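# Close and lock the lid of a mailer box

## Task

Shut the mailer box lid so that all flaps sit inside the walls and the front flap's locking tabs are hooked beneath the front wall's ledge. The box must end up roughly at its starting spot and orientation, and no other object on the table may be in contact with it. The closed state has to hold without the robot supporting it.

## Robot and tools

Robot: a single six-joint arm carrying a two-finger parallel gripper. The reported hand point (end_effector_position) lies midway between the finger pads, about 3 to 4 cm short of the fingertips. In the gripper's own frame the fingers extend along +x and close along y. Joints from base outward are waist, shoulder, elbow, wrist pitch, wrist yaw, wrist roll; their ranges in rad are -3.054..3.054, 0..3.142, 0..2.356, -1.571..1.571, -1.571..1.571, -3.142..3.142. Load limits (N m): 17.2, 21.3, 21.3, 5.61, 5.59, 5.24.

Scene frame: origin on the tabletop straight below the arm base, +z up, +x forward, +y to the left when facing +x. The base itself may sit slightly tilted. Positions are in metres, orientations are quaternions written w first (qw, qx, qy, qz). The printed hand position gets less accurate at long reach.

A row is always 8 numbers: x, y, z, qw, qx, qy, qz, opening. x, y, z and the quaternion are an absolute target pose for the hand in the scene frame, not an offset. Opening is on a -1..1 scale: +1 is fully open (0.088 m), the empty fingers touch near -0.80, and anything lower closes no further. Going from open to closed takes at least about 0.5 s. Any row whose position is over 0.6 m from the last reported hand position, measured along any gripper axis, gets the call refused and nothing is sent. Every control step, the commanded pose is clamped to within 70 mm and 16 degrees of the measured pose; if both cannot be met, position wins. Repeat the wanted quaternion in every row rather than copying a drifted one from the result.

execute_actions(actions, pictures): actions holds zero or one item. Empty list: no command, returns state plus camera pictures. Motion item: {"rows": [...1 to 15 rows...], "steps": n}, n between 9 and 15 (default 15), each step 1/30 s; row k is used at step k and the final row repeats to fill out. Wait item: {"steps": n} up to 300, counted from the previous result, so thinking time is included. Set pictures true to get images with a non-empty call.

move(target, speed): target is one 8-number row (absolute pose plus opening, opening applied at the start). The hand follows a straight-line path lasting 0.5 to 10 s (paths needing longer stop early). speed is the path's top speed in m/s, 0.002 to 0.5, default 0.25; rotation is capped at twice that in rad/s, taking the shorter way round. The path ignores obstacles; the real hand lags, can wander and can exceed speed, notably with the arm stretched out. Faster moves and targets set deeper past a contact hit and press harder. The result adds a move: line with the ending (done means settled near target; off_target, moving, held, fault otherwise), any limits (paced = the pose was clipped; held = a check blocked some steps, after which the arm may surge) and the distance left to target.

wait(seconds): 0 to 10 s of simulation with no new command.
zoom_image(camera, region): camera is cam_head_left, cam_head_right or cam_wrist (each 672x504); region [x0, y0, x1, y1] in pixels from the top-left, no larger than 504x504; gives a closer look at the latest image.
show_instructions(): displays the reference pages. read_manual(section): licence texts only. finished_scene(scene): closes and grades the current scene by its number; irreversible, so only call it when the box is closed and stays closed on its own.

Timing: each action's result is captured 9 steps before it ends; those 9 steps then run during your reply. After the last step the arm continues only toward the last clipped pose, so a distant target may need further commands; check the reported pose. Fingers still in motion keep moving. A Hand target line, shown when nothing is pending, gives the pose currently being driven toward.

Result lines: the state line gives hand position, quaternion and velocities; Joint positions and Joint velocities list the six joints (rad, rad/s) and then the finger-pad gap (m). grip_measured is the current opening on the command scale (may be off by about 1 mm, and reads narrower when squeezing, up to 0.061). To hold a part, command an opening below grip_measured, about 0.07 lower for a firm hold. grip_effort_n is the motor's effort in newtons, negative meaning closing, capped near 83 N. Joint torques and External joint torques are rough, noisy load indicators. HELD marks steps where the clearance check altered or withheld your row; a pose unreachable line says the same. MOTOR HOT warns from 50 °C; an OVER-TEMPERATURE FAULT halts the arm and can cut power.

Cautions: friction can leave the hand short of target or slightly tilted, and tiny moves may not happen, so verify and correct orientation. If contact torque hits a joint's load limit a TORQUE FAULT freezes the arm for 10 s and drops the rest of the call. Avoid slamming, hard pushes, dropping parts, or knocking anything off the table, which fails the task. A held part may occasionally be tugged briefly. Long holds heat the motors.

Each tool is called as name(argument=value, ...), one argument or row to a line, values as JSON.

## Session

show_instructions(
)

execute_actions(
  actions=[],
)

Reference images for this scene: manual page 1, manual page 2, manual page 3, manual page 4, manual page 5, manual page 6.

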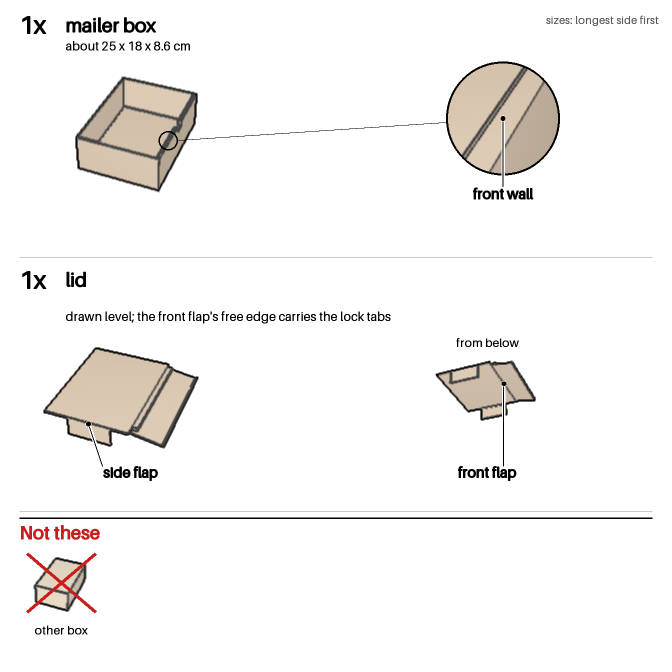

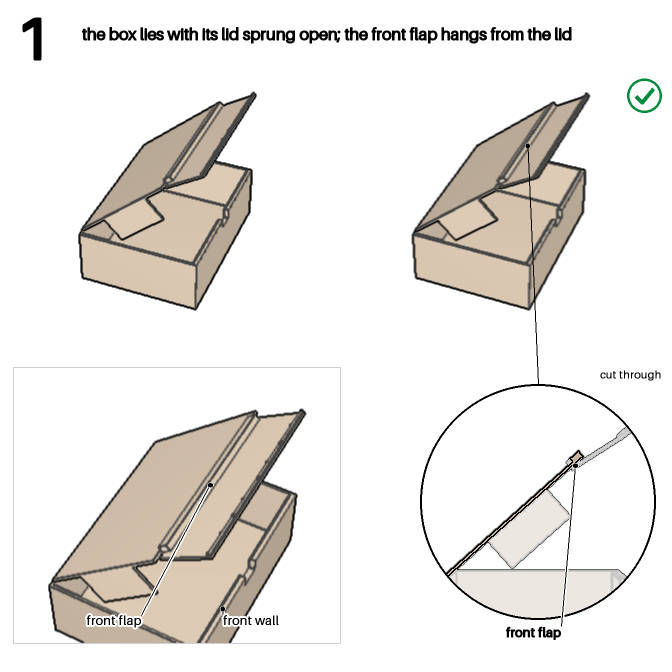

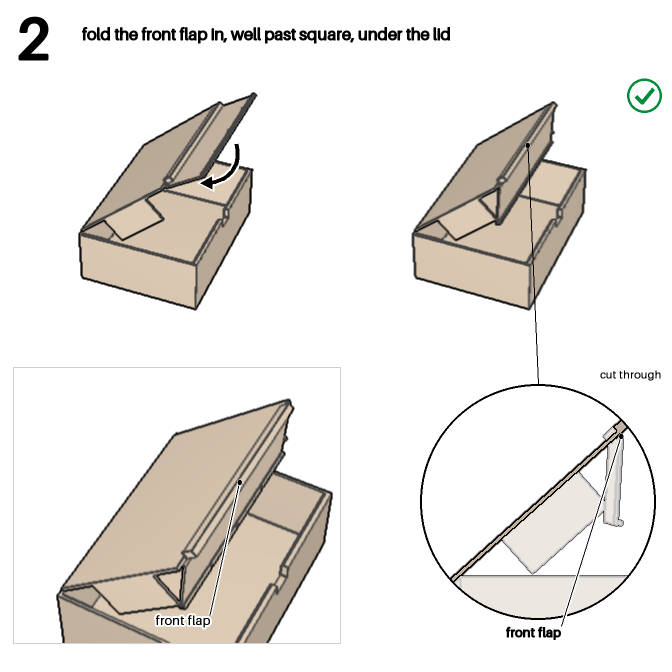

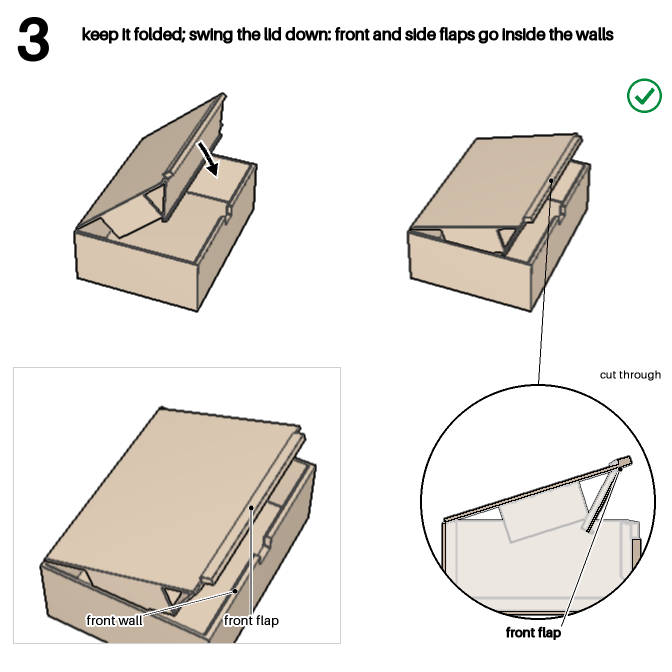

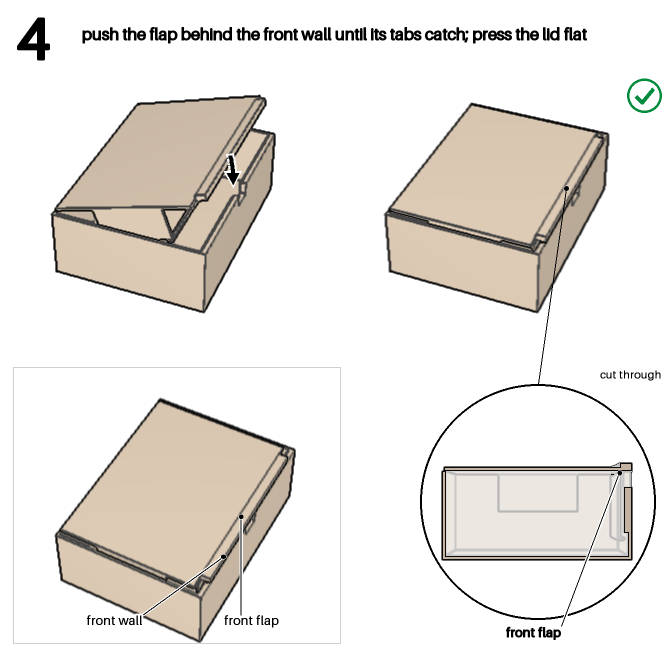

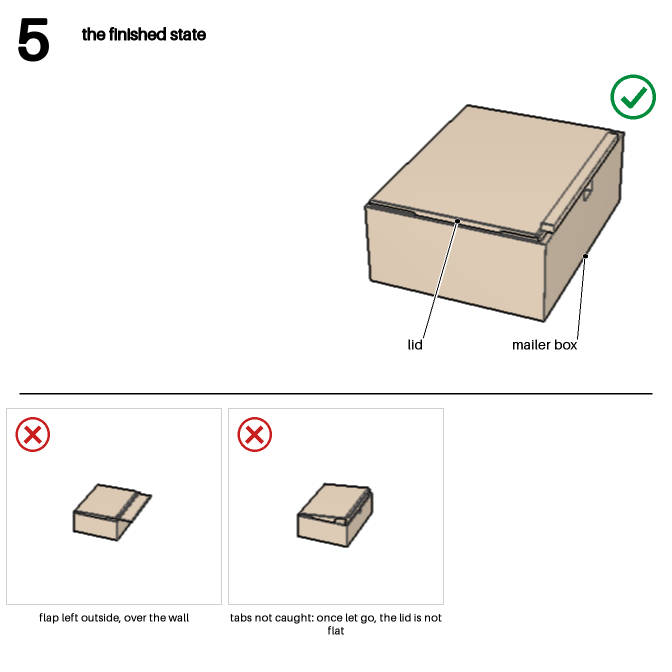

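Scene clock: 0.00 s of 3920.00 s.
end_effector_position=(+0.3083, +0.0296, +0.4435) grip_measured=+0.819 grip_effort_n=n/a end_effector_quat_wxyz=(+0.998, -0.034, -0.046, +0.003) end_effector_velocity=(-0.000, +0.004, -0.002) end_effector_angular_velocity=(-0.024, +0.009, +0.022)
Joint positions: [-0.027  0.844  0.671  0.248  0.017  0.009  0.079]
Joint velocities: [ 0.002 -0.002 -0.002 -0.007 -0.022 -0.022  0.   ]
Joint torques (N m, as the arm reports them, + toward a larger angle): no reading
External joint torques (N m, as the arm's controller estimates them; a push from outside toward a larger angle lowers the number): no reading
Heat: hottest shoulder 34 °C (+0.0 °C/min).
Hand target: +0.308, +0.030, +0.443; +0.998, -0.034, -0.046, +0.003

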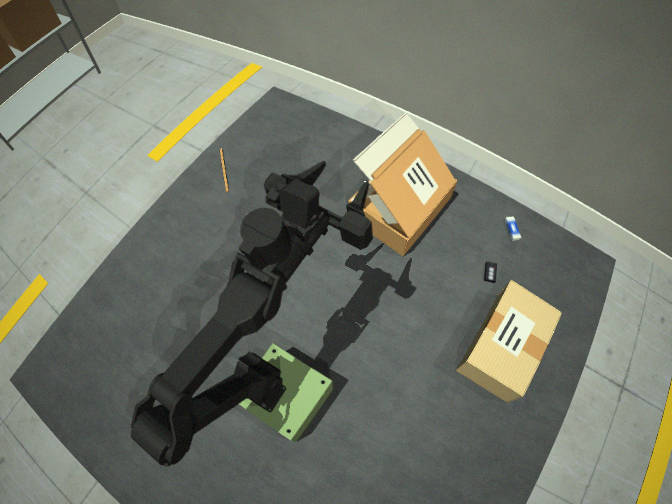

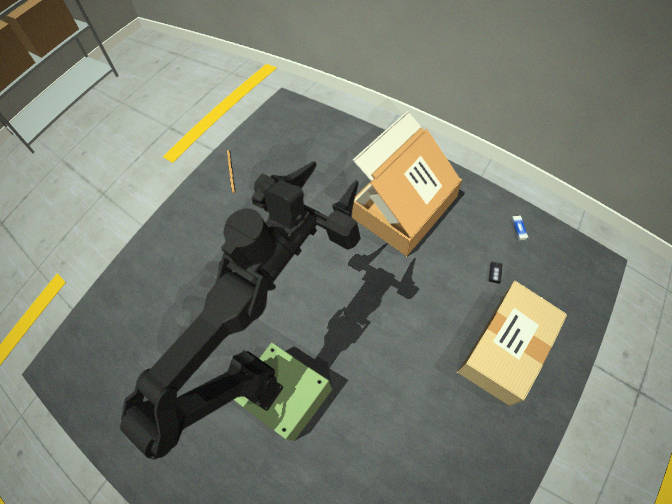

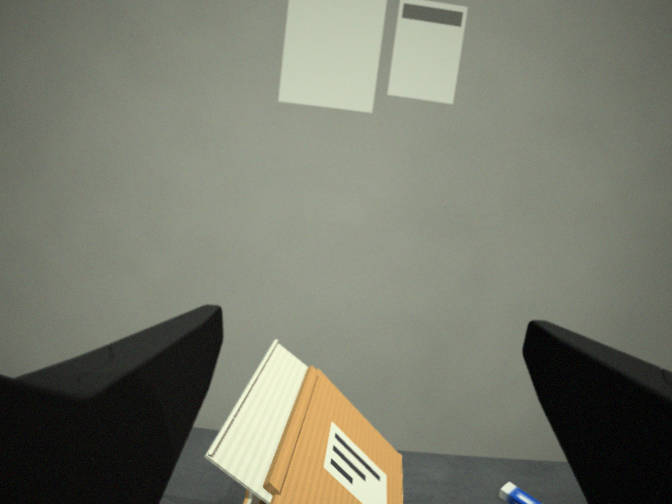

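move(
  target=[0.43,0.085,0.21,0.990,0.130,-0.008,-0.060,1],
)

zoom_image(
  camera="cam_head_left",
  region=[310,100,480,270],
)

Scene clock: 1.97 s of 3920.00 s.
end_effector_position=(+0.4270, +0.0838, +0.2114) grip_measured=+0.979 grip_effort_n=20.2 end_effector_quat_wxyz=(+0.990, +0.128, -0.007, -0.060) end_effector_velocity=(+0.002, +0.005, -0.001) end_effector_angular_velocity=(+0.011, -0.010, +0.025)
Joint positions: [0.277 1.998 0.584 1.383 0.442 0.345 0.087]
Joint velocities: [ 0.002  0.017  0.007  0.022 -0.022  0.007 -0.   ]
Joint torques (N m, as the arm reports them, + toward a larger angle): [-0.35 -6.51  4.29  2.01  0.2   0.17]
External joint torques (N m, as the arm's controller estimates them; a push from outside toward a larger angle lowers the number): [0.17 0.36 0.54 0.34 0.15 0.18]
Heat: hottest shoulder 34 °C (+0.0 °C/min).
Hand target: +0.429, +0.085, +0.210; +0.990, +0.131, -0.008, -0.060
Off the commanded pose: 0.003 m, 0 deg.
Kept back: nothing.
move: done

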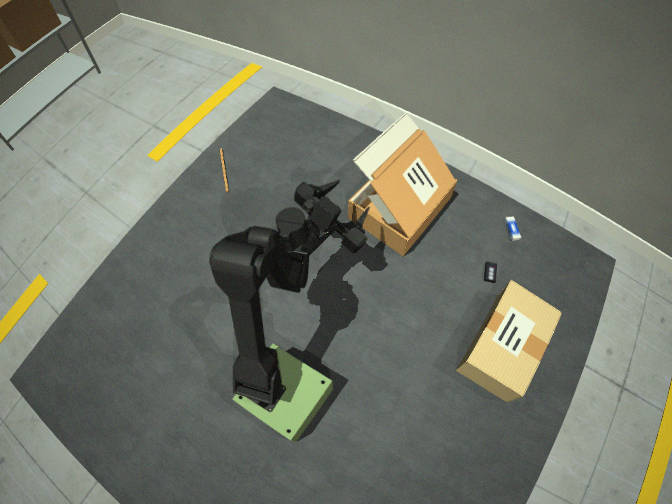

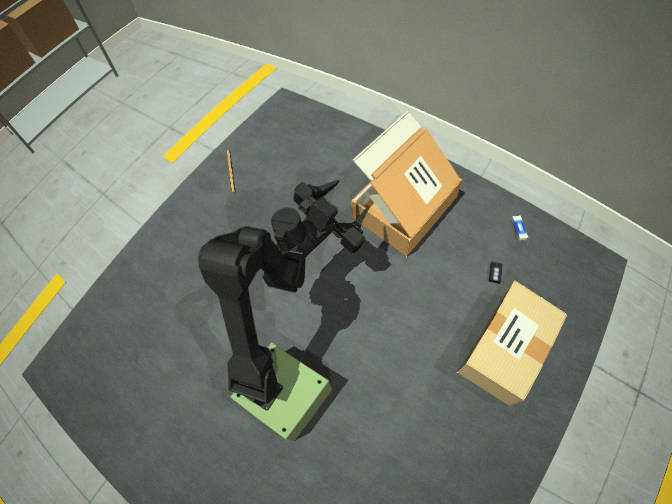

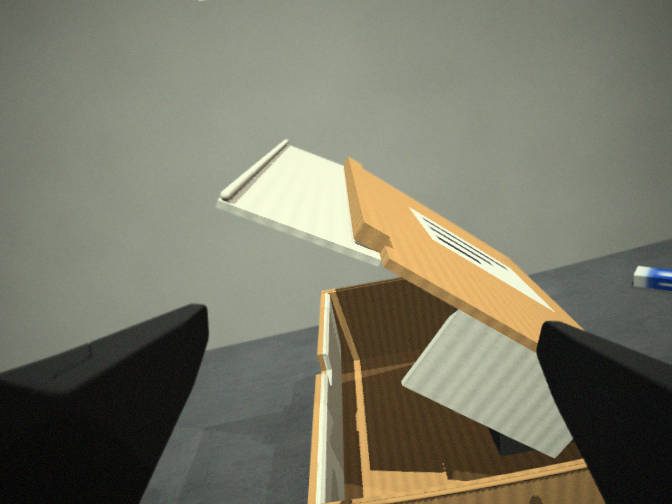

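Region (310, 100, 480, 270) of cam_head_left's 672x504 image, scaled by 2.965, with more detail than that image has.

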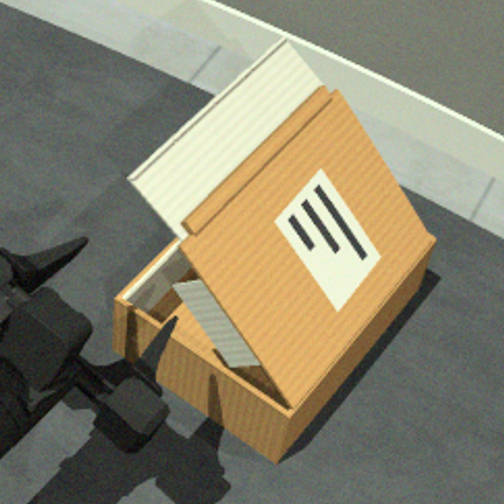

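move(
  target=[0.47,0.07,0.252,0.990,0.130,-0.008,-0.060,1],
  speed=0.15,
)

move(
  target=[0.522,0.064,0.252,0.990,0.130,-0.008,-0.060,1],
  speed=0.1,
)

Scene clock: 4.13 s of 3920.00 s.
end_effector_position=(+0.4685, +0.0704, +0.2442) grip_measured=+0.979 grip_effort_n=20.7 end_effector_quat_wxyz=(+0.990, +0.127, -0.001, -0.062) end_effector_velocity=(+0.003, -0.002, +0.001) end_effector_angular_velocity=(-0.009, +0.008, -0.000)
Joint positions: [0.192 1.941 0.755 1.144 0.358 0.345 0.087]
Joint velocities: [-0.007 -0.002  0.012 -0.022 -0.007 -0.007 -0.   ]
Joint torques (N m, as the arm reports them, + toward a larger angle): [ -1.05 -10.18   5.37   1.52  -0.12   0.01]
External joint torques (N m, as the arm's controller estimates them; a push from outside toward a larger angle lowers the number): [-0.38 -2.75  0.63 -0.15 -0.19  0.01]
Heat: hottest shoulder 35 °C (+0.0 °C/min).
Hand target: +0.470, +0.070, +0.252; +0.990, +0.130, -0.008, -0.060
Off the commanded pose: 0.008 m, 1 deg.
Kept back: nothing.
move: done

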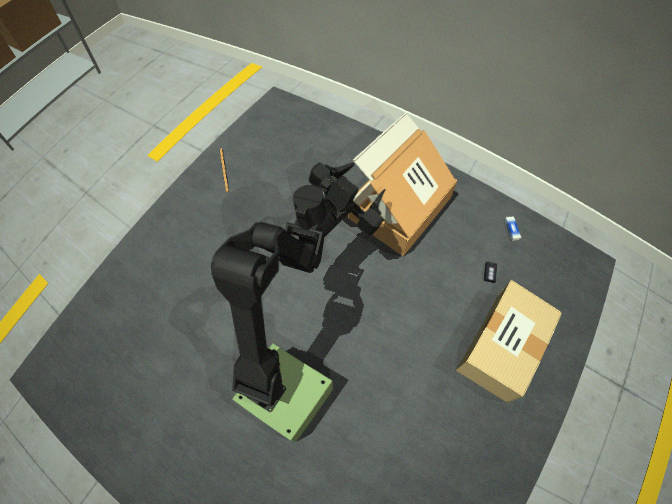

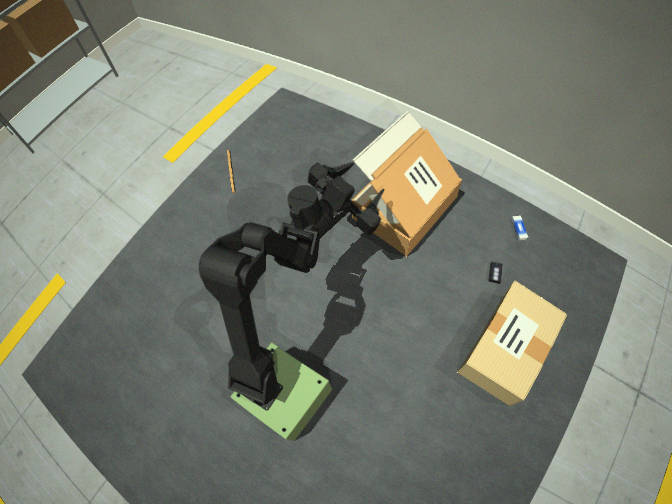

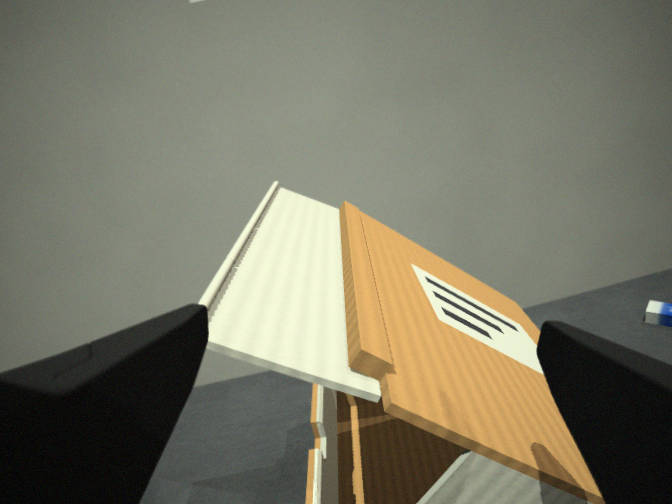

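Scene clock: 5.17 s of 3920.00 s.
end_effector_position=(+0.5193, +0.0650, +0.2545) grip_measured=+0.979 grip_effort_n=20.7 end_effector_quat_wxyz=(+0.990, +0.131, -0.010, -0.060) end_effector_velocity=(+0.002, -0.001, -0.003) end_effector_angular_velocity=(-0.010, +0.019, +0.013)
Joint positions: [0.144 2.055 0.976 1.057 0.31  0.345 0.087]
Joint velocities: [-0.007  0.002  0.007 -0.022 -0.022 -0.007 -0.   ]
Joint torques (N m, as the arm reports them, + toward a larger angle): [-1.27 -8.61  6.2   1.57 -0.08  0.01]
External joint torques (N m, as the arm's controller estimates them; a push from outside toward a larger angle lowers the number): [-0.49  0.04  0.98 -0.11 -0.14  0.02]
Heat: hottest shoulder 35 °C (+11.6 °C/min).
Hand target: +0.522, +0.064, +0.252; +0.990, +0.130, -0.008, -0.060
Off the commanded pose: 0.004 m, 0 deg.
Kept back: nothing.
move: done

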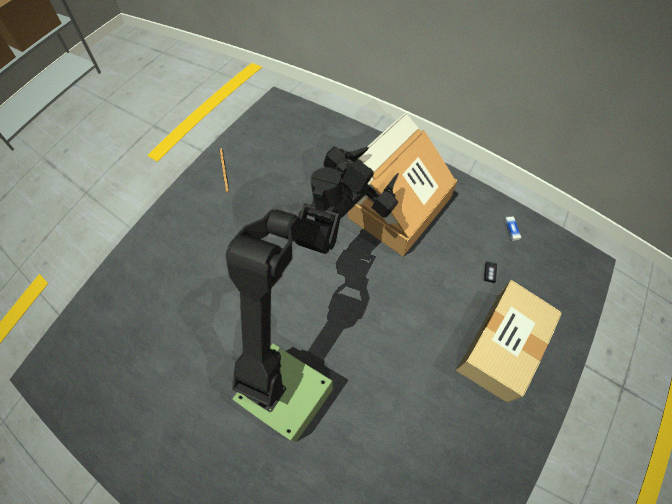

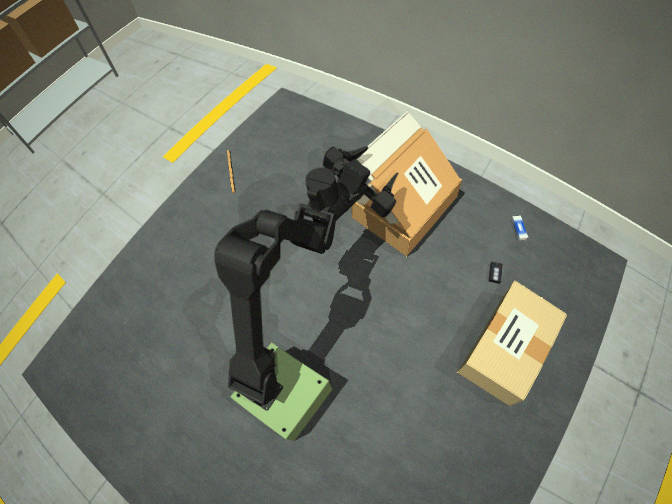

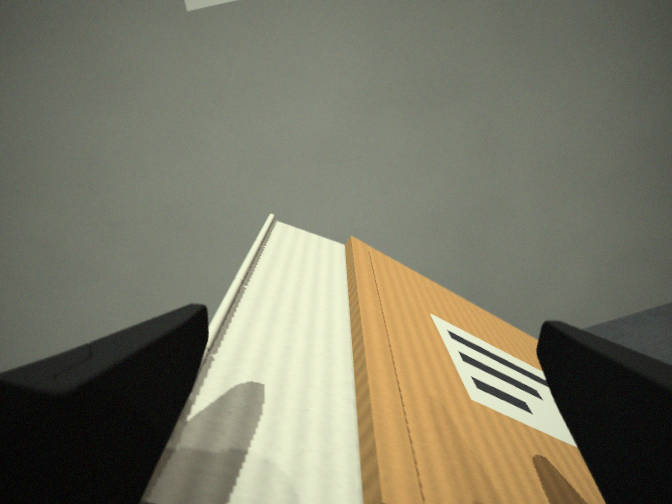

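move(
  target=[0.527,0.056,0.245,0.990,0.130,-0.008,-0.060,0.8],
  speed=0.05,
)

move(
  target=[0.527,0.052,0.205,0.990,0.130,-0.008,-0.060,0.8],
  speed=0.05,
)

Scene clock: 6.30 s of 3920.00 s.
end_effector_position=(+0.5245, +0.0570, +0.2469) grip_measured=+0.804 grip_effort_n=-17.0 end_effector_quat_wxyz=(+0.990, +0.130, -0.008, -0.060) end_effector_velocity=(+0.002, +0.000, +0.002) end_effector_angular_velocity=(-0.021, +0.001, +0.005)
Joint positions: [0.123 2.086 0.989 1.07  0.289 0.345 0.078]
Joint velocities: [-0.002 -0.002  0.007 -0.007 -0.007 -0.022 -0.   ]
Joint torques (N m, as the arm reports them, + toward a larger angle): [-1.18 -8.77  6.28  2.03 -0.05  0.  ]
External joint torques (N m, as the arm's controller estimates them; a push from outside toward a larger angle lowers the number): [-0.43  0.03  1.1   0.34 -0.11  0.01]
Heat: hottest shoulder 35 °C (+9.5 °C/min).
Hand target: +0.527, +0.056, +0.245; +0.990, +0.130, -0.008, -0.060
Off the commanded pose: 0.003 m, 0 deg.
Kept back: nothing.
move: done

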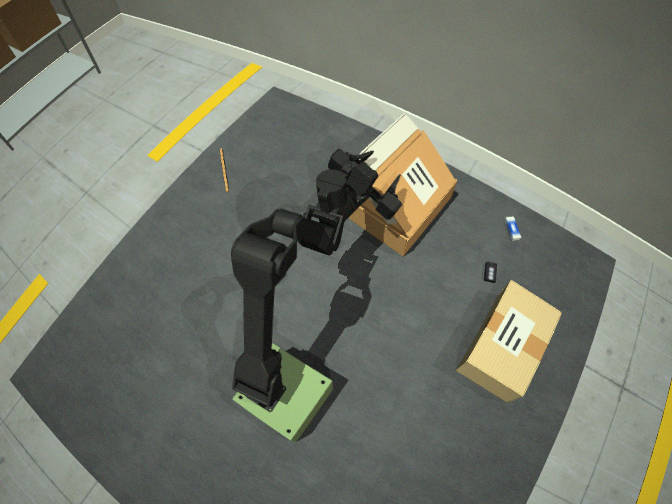

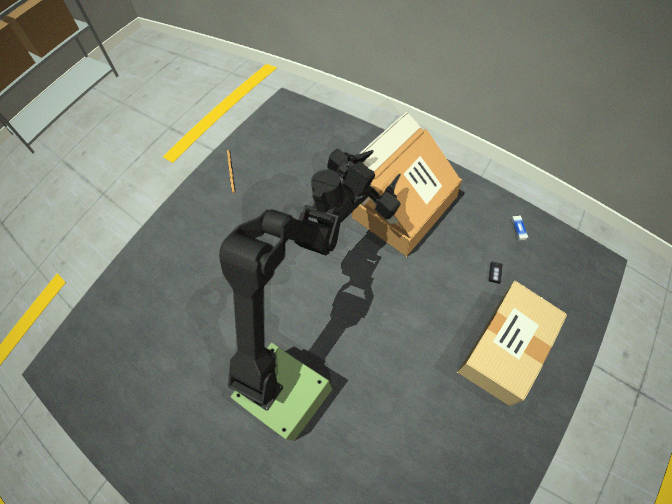

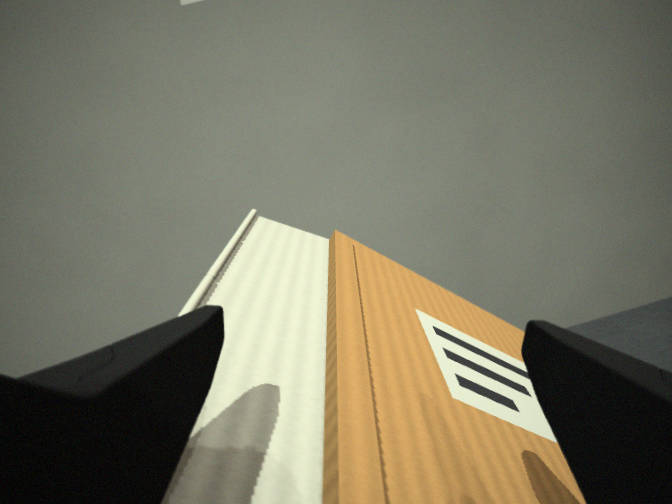

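Scene clock: 7.47 s of 3920.00 s.
end_effector_position=(+0.5273, +0.0540, +0.2119) grip_measured=+0.804 grip_effort_n=-17.0 end_effector_quat_wxyz=(+0.989, +0.132, -0.014, -0.059) end_effector_velocity=(-0.000, -0.003, +0.003) end_effector_angular_velocity=(-0.004, -0.016, +0.001)
Joint positions: [0.121 2.212 0.986 1.211 0.287 0.345 0.078]
Joint velocities: [-0.007  0.002 -0.002  0.022 -0.007 -0.007 -0.   ]
Joint torques (N m, as the arm reports them, + toward a larger angle): [-1.24 -9.02  3.97  1.94 -0.1  -0.01]
External joint torques (N m, as the arm's controller estimates them; a push from outside toward a larger angle lowers the number): [-0.48  0.   -0.69  0.26 -0.15  0.  ]
Heat: hottest shoulder 35 °C (+8.0 °C/min).
Hand target: +0.527, +0.052, +0.205; +0.990, +0.130, -0.008, -0.060
Off the commanded pose: 0.007 m, 1 deg.
Kept back: nothing.
move: done

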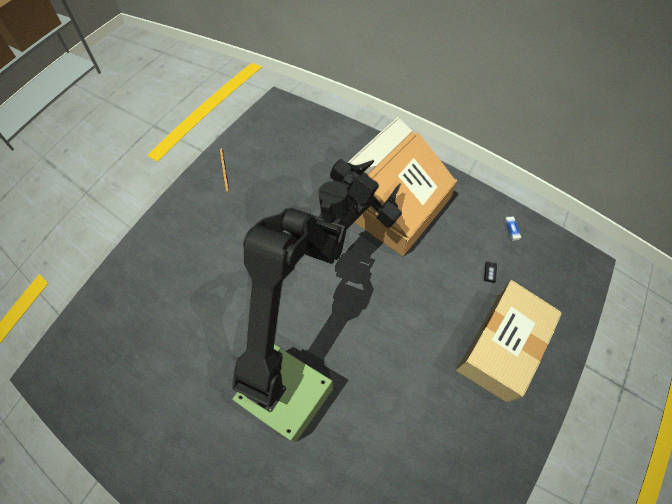

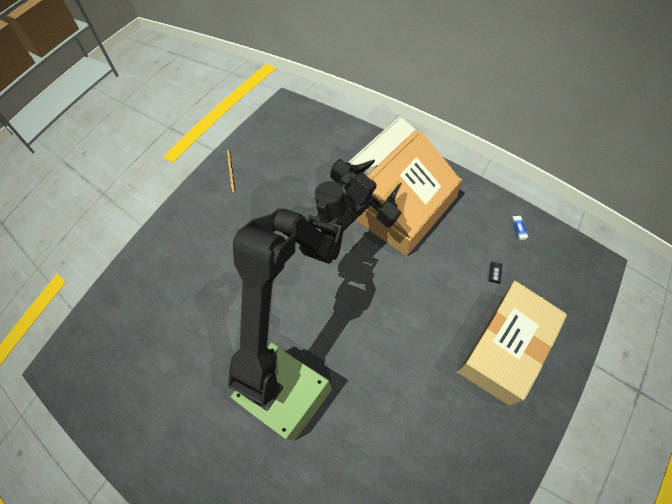

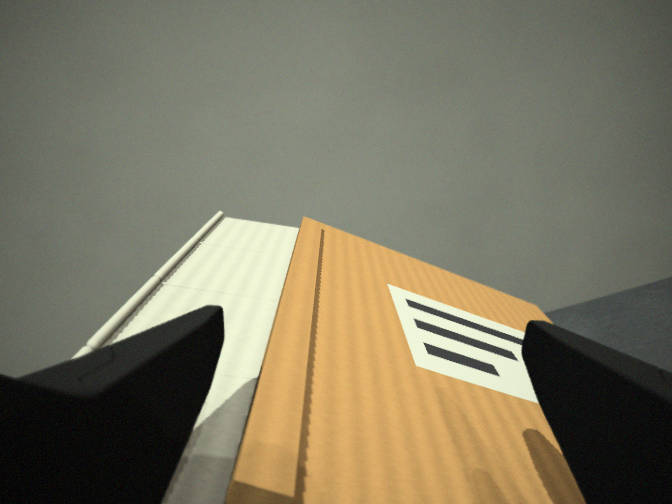

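move(
  target=[0.527,0.064,0.25,0.990,0.130,-0.008,-0.060,0.85],
  speed=0.08,
)

move(
  target=[0.527,0.072,0.2,0.996,0.06,-0.004,-0.061,0.85],
  speed=0.05,
)

Scene clock: 8.67 s of 3920.00 s.
end_effector_position=(+0.5265, +0.0621, +0.2402) grip_measured=+0.846 grip_effort_n=21.2 end_effector_quat_wxyz=(+0.990, +0.128, +0.001, -0.061) end_effector_velocity=(-0.000, +0.001, -0.014) end_effector_angular_velocity=(-0.018, +0.067, +0.014)
Joint positions: [0.136 2.102 1.001 1.057 0.3   0.345 0.08 ]
Joint velocities: [-0.002 -0.002 -0.002 -0.066 -0.022 -0.007 -0.   ]
Joint torques (N m, as the arm reports them, + toward a larger angle): [ -0.44 -12.04   5.98   1.58   0.25  -0.01]
External joint torques (N m, as the arm's controller estimates them; a push from outside toward a larger angle lowers the number): [ 0.38 -3.13  0.8  -0.12  0.18  0.  ]
Heat: hottest shoulder 36 °C (+13.8 °C/min).
Hand target: +0.527, +0.064, +0.250; +0.990, +0.130, -0.008, -0.060
Off the commanded pose: 0.010 m, 1 deg.
Kept back: nothing.
move: off_target

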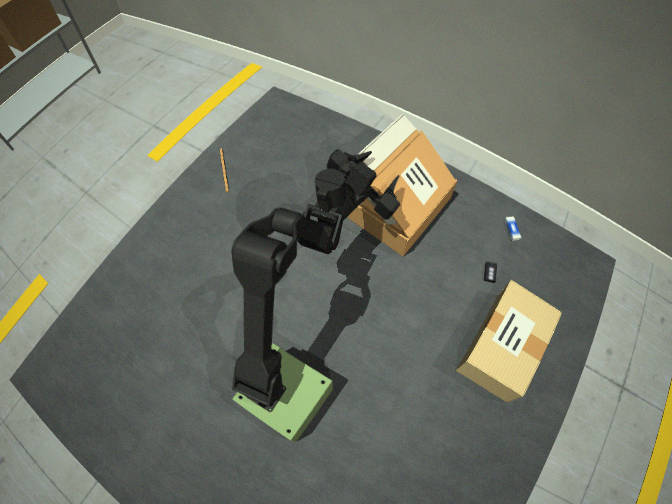

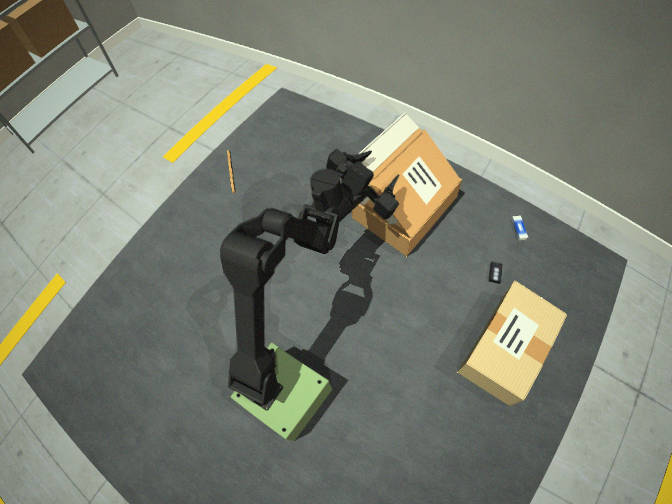

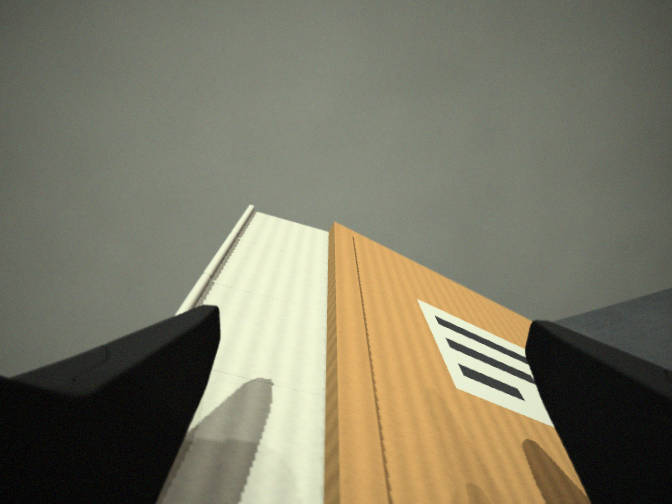

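Scene clock: 10.37 s of 3920.00 s.
end_effector_position=(+0.5270, +0.0715, +0.2058) grip_measured=+0.846 grip_effort_n=20.7 end_effector_quat_wxyz=(+0.996, +0.064, -0.008, -0.060) end_effector_velocity=(-0.000, -0.005, +0.005) end_effector_angular_velocity=(-0.005, -0.012, -0.014)
Joint positions: [0.167 2.233 1.001 1.213 0.333 0.211 0.08 ]
Joint velocities: [-0.007 -0.007 -0.002  0.007  0.007 -0.007 -0.   ]
Joint torques (N m, as the arm reports them, + toward a larger angle): [-0.55 -9.12  4.32  1.98  0.2  -0.18]
External joint torques (N m, as the arm's controller estimates them; a push from outside toward a larger angle lowers the number): [ 0.3  -0.01 -0.29  0.3   0.13 -0.19]
Heat: hottest shoulder 36 °C (+11.6 °C/min).
Hand target: +0.527, +0.072, +0.200; +0.996, +0.060, -0.004, -0.061
Off the commanded pose: 0.006 m, 1 deg.
Kept back: nothing.
move: done

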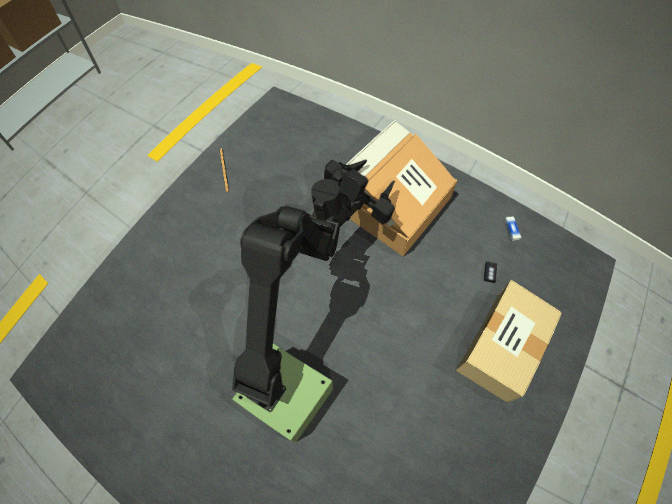

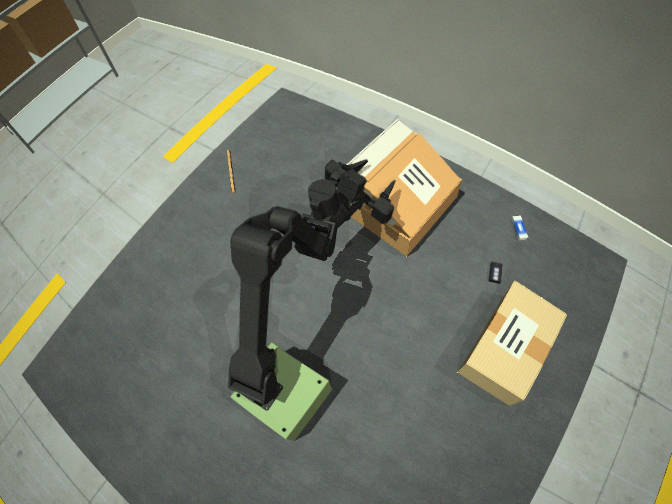

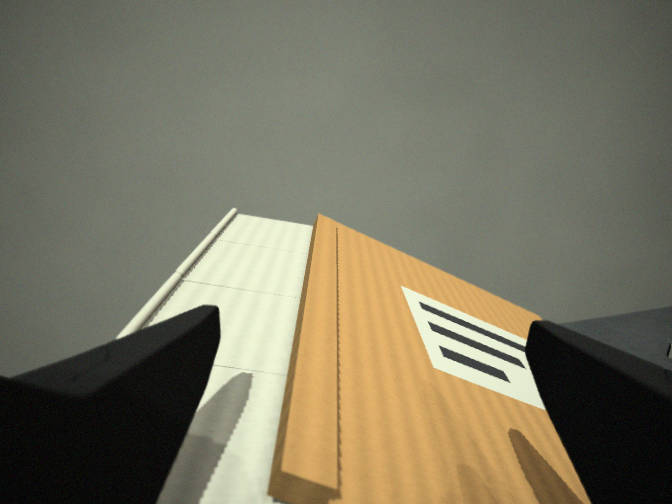

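move(
  target=[0.527,0.088,0.25,0.990,0.130,-0.008,-0.060,1],
  speed=0.08,
)

move(
  target=[0.527,0.084,0.228,0.990,0.130,-0.008,-0.060,1],
  speed=0.05,
)

Scene clock: 13.33 s of 3920.00 s.
end_effector_position=(+0.5264, +0.0864, +0.2406) grip_measured=+0.979 grip_effort_n=20.7 end_effector_quat_wxyz=(+0.990, +0.124, +0.001, -0.062) end_effector_velocity=(-0.000, -0.001, -0.004) end_effector_angular_velocity=(-0.012, +0.023, +0.003)
Joint positions: [0.197 2.108 1.026 1.036 0.363 0.34  0.087]
Joint velocities: [-0.002 -0.002 -0.002 -0.022 -0.007 -0.007 -0.   ]
Joint torques (N m, as the arm reports them, + toward a larger angle): [ -0.69 -12.14   6.07   1.61   0.11   0.13]
External joint torques (N m, as the arm's controller estimates them; a push from outside toward a larger angle lowers the number): [ 0.13 -3.02  0.77 -0.1   0.04  0.13]
Heat: hottest shoulder 37 °C (+13.5 °C/min).
Hand target: +0.527, +0.088, +0.250; +0.990, +0.130, -0.008, -0.060
Off the commanded pose: 0.010 m, 1 deg.
Kept back: nothing.
move: off_target

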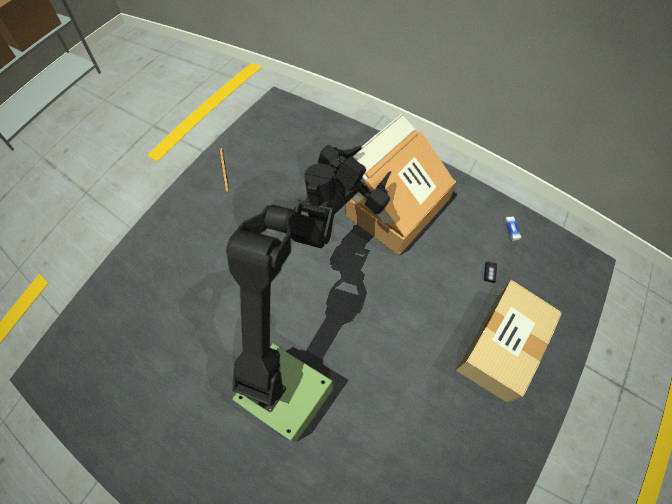

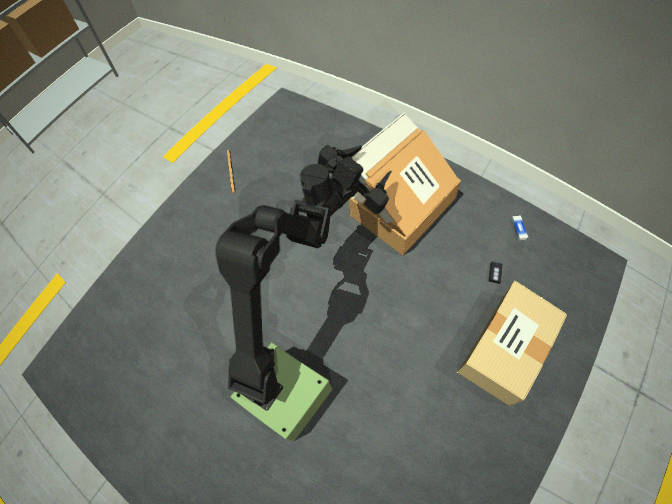

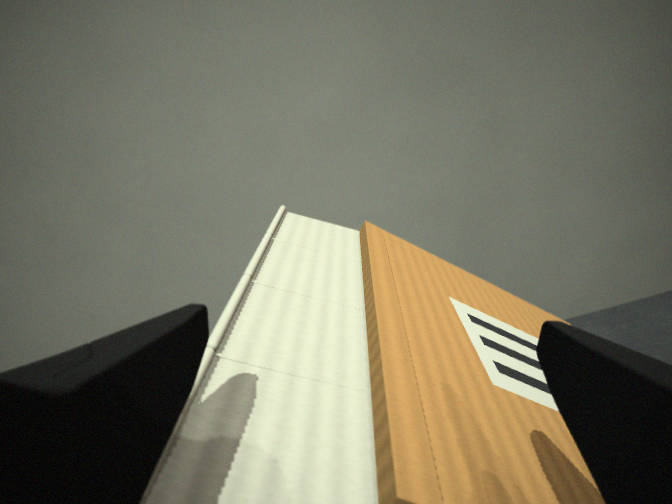

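Scene clock: 14.13 s of 3920.00 s.
end_effector_position=(+0.5274, +0.0868, +0.2364) grip_measured=+0.979 grip_effort_n=19.8 end_effector_quat_wxyz=(+0.990, +0.130, -0.015, -0.057) end_effector_velocity=(-0.000, -0.003, -0.000) end_effector_angular_velocity=(-0.007, -0.002, -0.010)
Joint positions: [0.197 2.144 1.024 1.109 0.36  0.342 0.087]
Joint velocities: [-0.002  0.002 -0.002  0.007  0.007 -0.007 -0.   ]
Joint torques (N m, as the arm reports them, + toward a larger angle): [-1.15 -8.89  4.16  1.96  0.02  0.15]
External joint torques (N m, as the arm's controller estimates them; a push from outside toward a larger angle lowers the number): [-0.36  0.07 -0.84  0.31 -0.04  0.16]
Heat: hottest shoulder 37 °C (+12.7 °C/min).
Hand target: +0.527, +0.084, +0.228; +0.990, +0.130, -0.008, -0.060
Off the commanded pose: 0.009 m, 1 deg.
Kept back: nothing.
move: off_target

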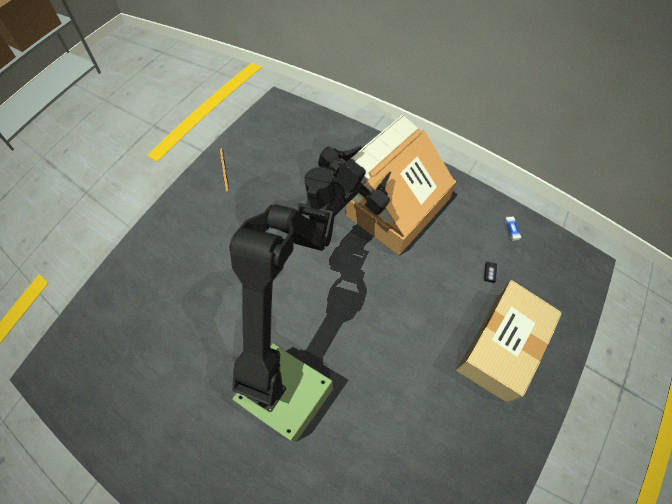

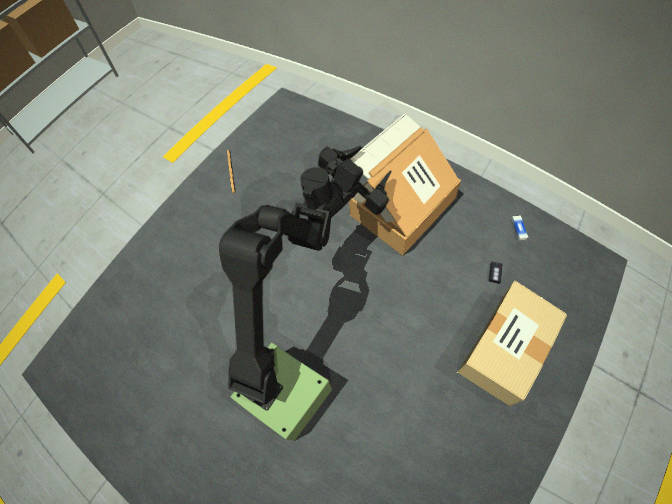

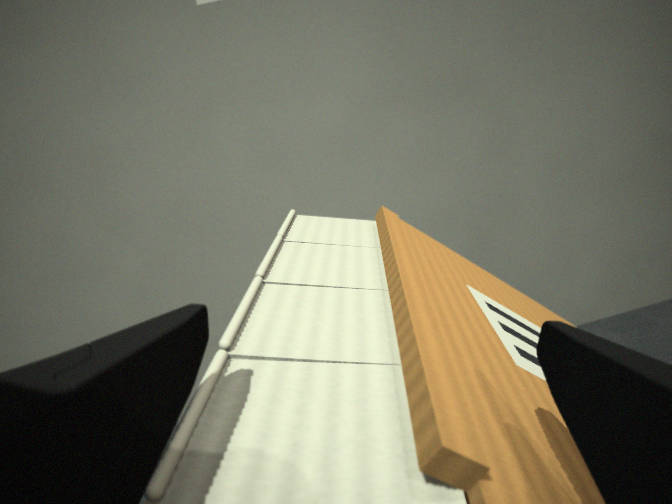

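move(
  target=[0.527,0.072,0.21,0.990,0.130,-0.008,-0.060,1],
  speed=0.04,
)

Scene clock: 15.43 s of 3920.00 s.
end_effector_position=(+0.5277, +0.0834, +0.2264) grip_measured=+0.980 grip_effort_n=12.8 end_effector_quat_wxyz=(+0.990, +0.133, -0.024, -0.045) end_effector_velocity=(-0.000, -0.003, -0.000) end_effector_angular_velocity=(-0.006, -0.002, -0.010)
Joint positions: [0.184 2.188 1.012 1.187 0.326 0.342 0.087]
Joint velocities: [-0.002  0.002 -0.002  0.007  0.007 -0.007 -0.   ]
Joint torques (N m, as the arm reports them, + toward a larger angle): [-2.3  -7.71  3.11  1.53  0.35  0.09]
External joint torques (N m, as the arm's controller estimates them; a push from outside toward a larger angle lowers the number): [-1.49  1.4  -1.73 -0.14  0.29  0.1 ]
Heat: hottest shoulder 37 °C (+11.7 °C/min).
Hand target: +0.526, +0.072, +0.210; +0.990, +0.130, -0.008, -0.060
Off the commanded pose: 0.020 m, 3 deg.
Kept back: nothing.
move: off_target

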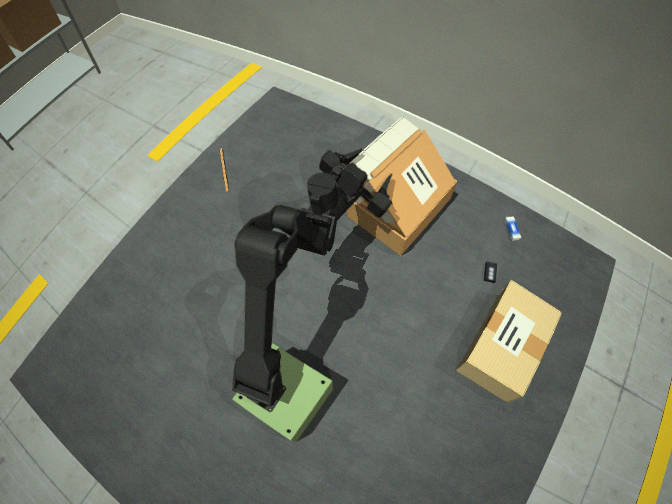

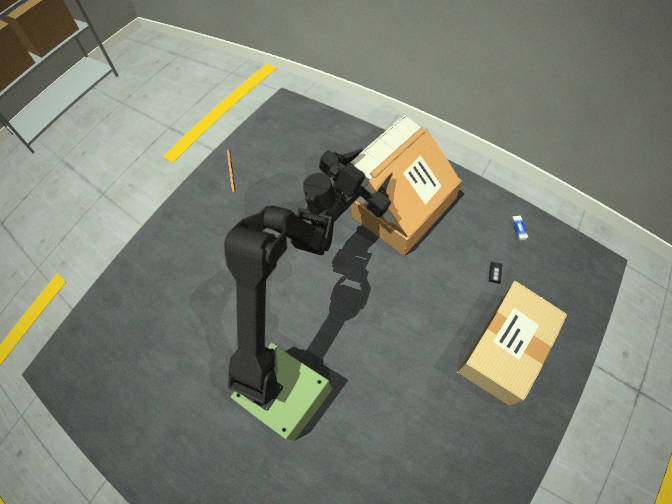

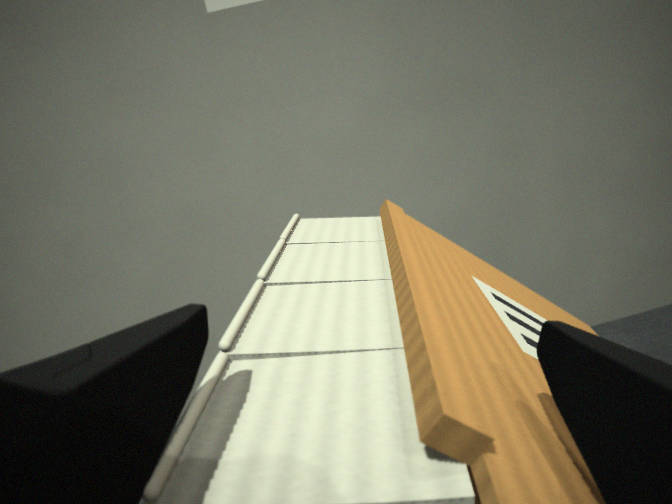

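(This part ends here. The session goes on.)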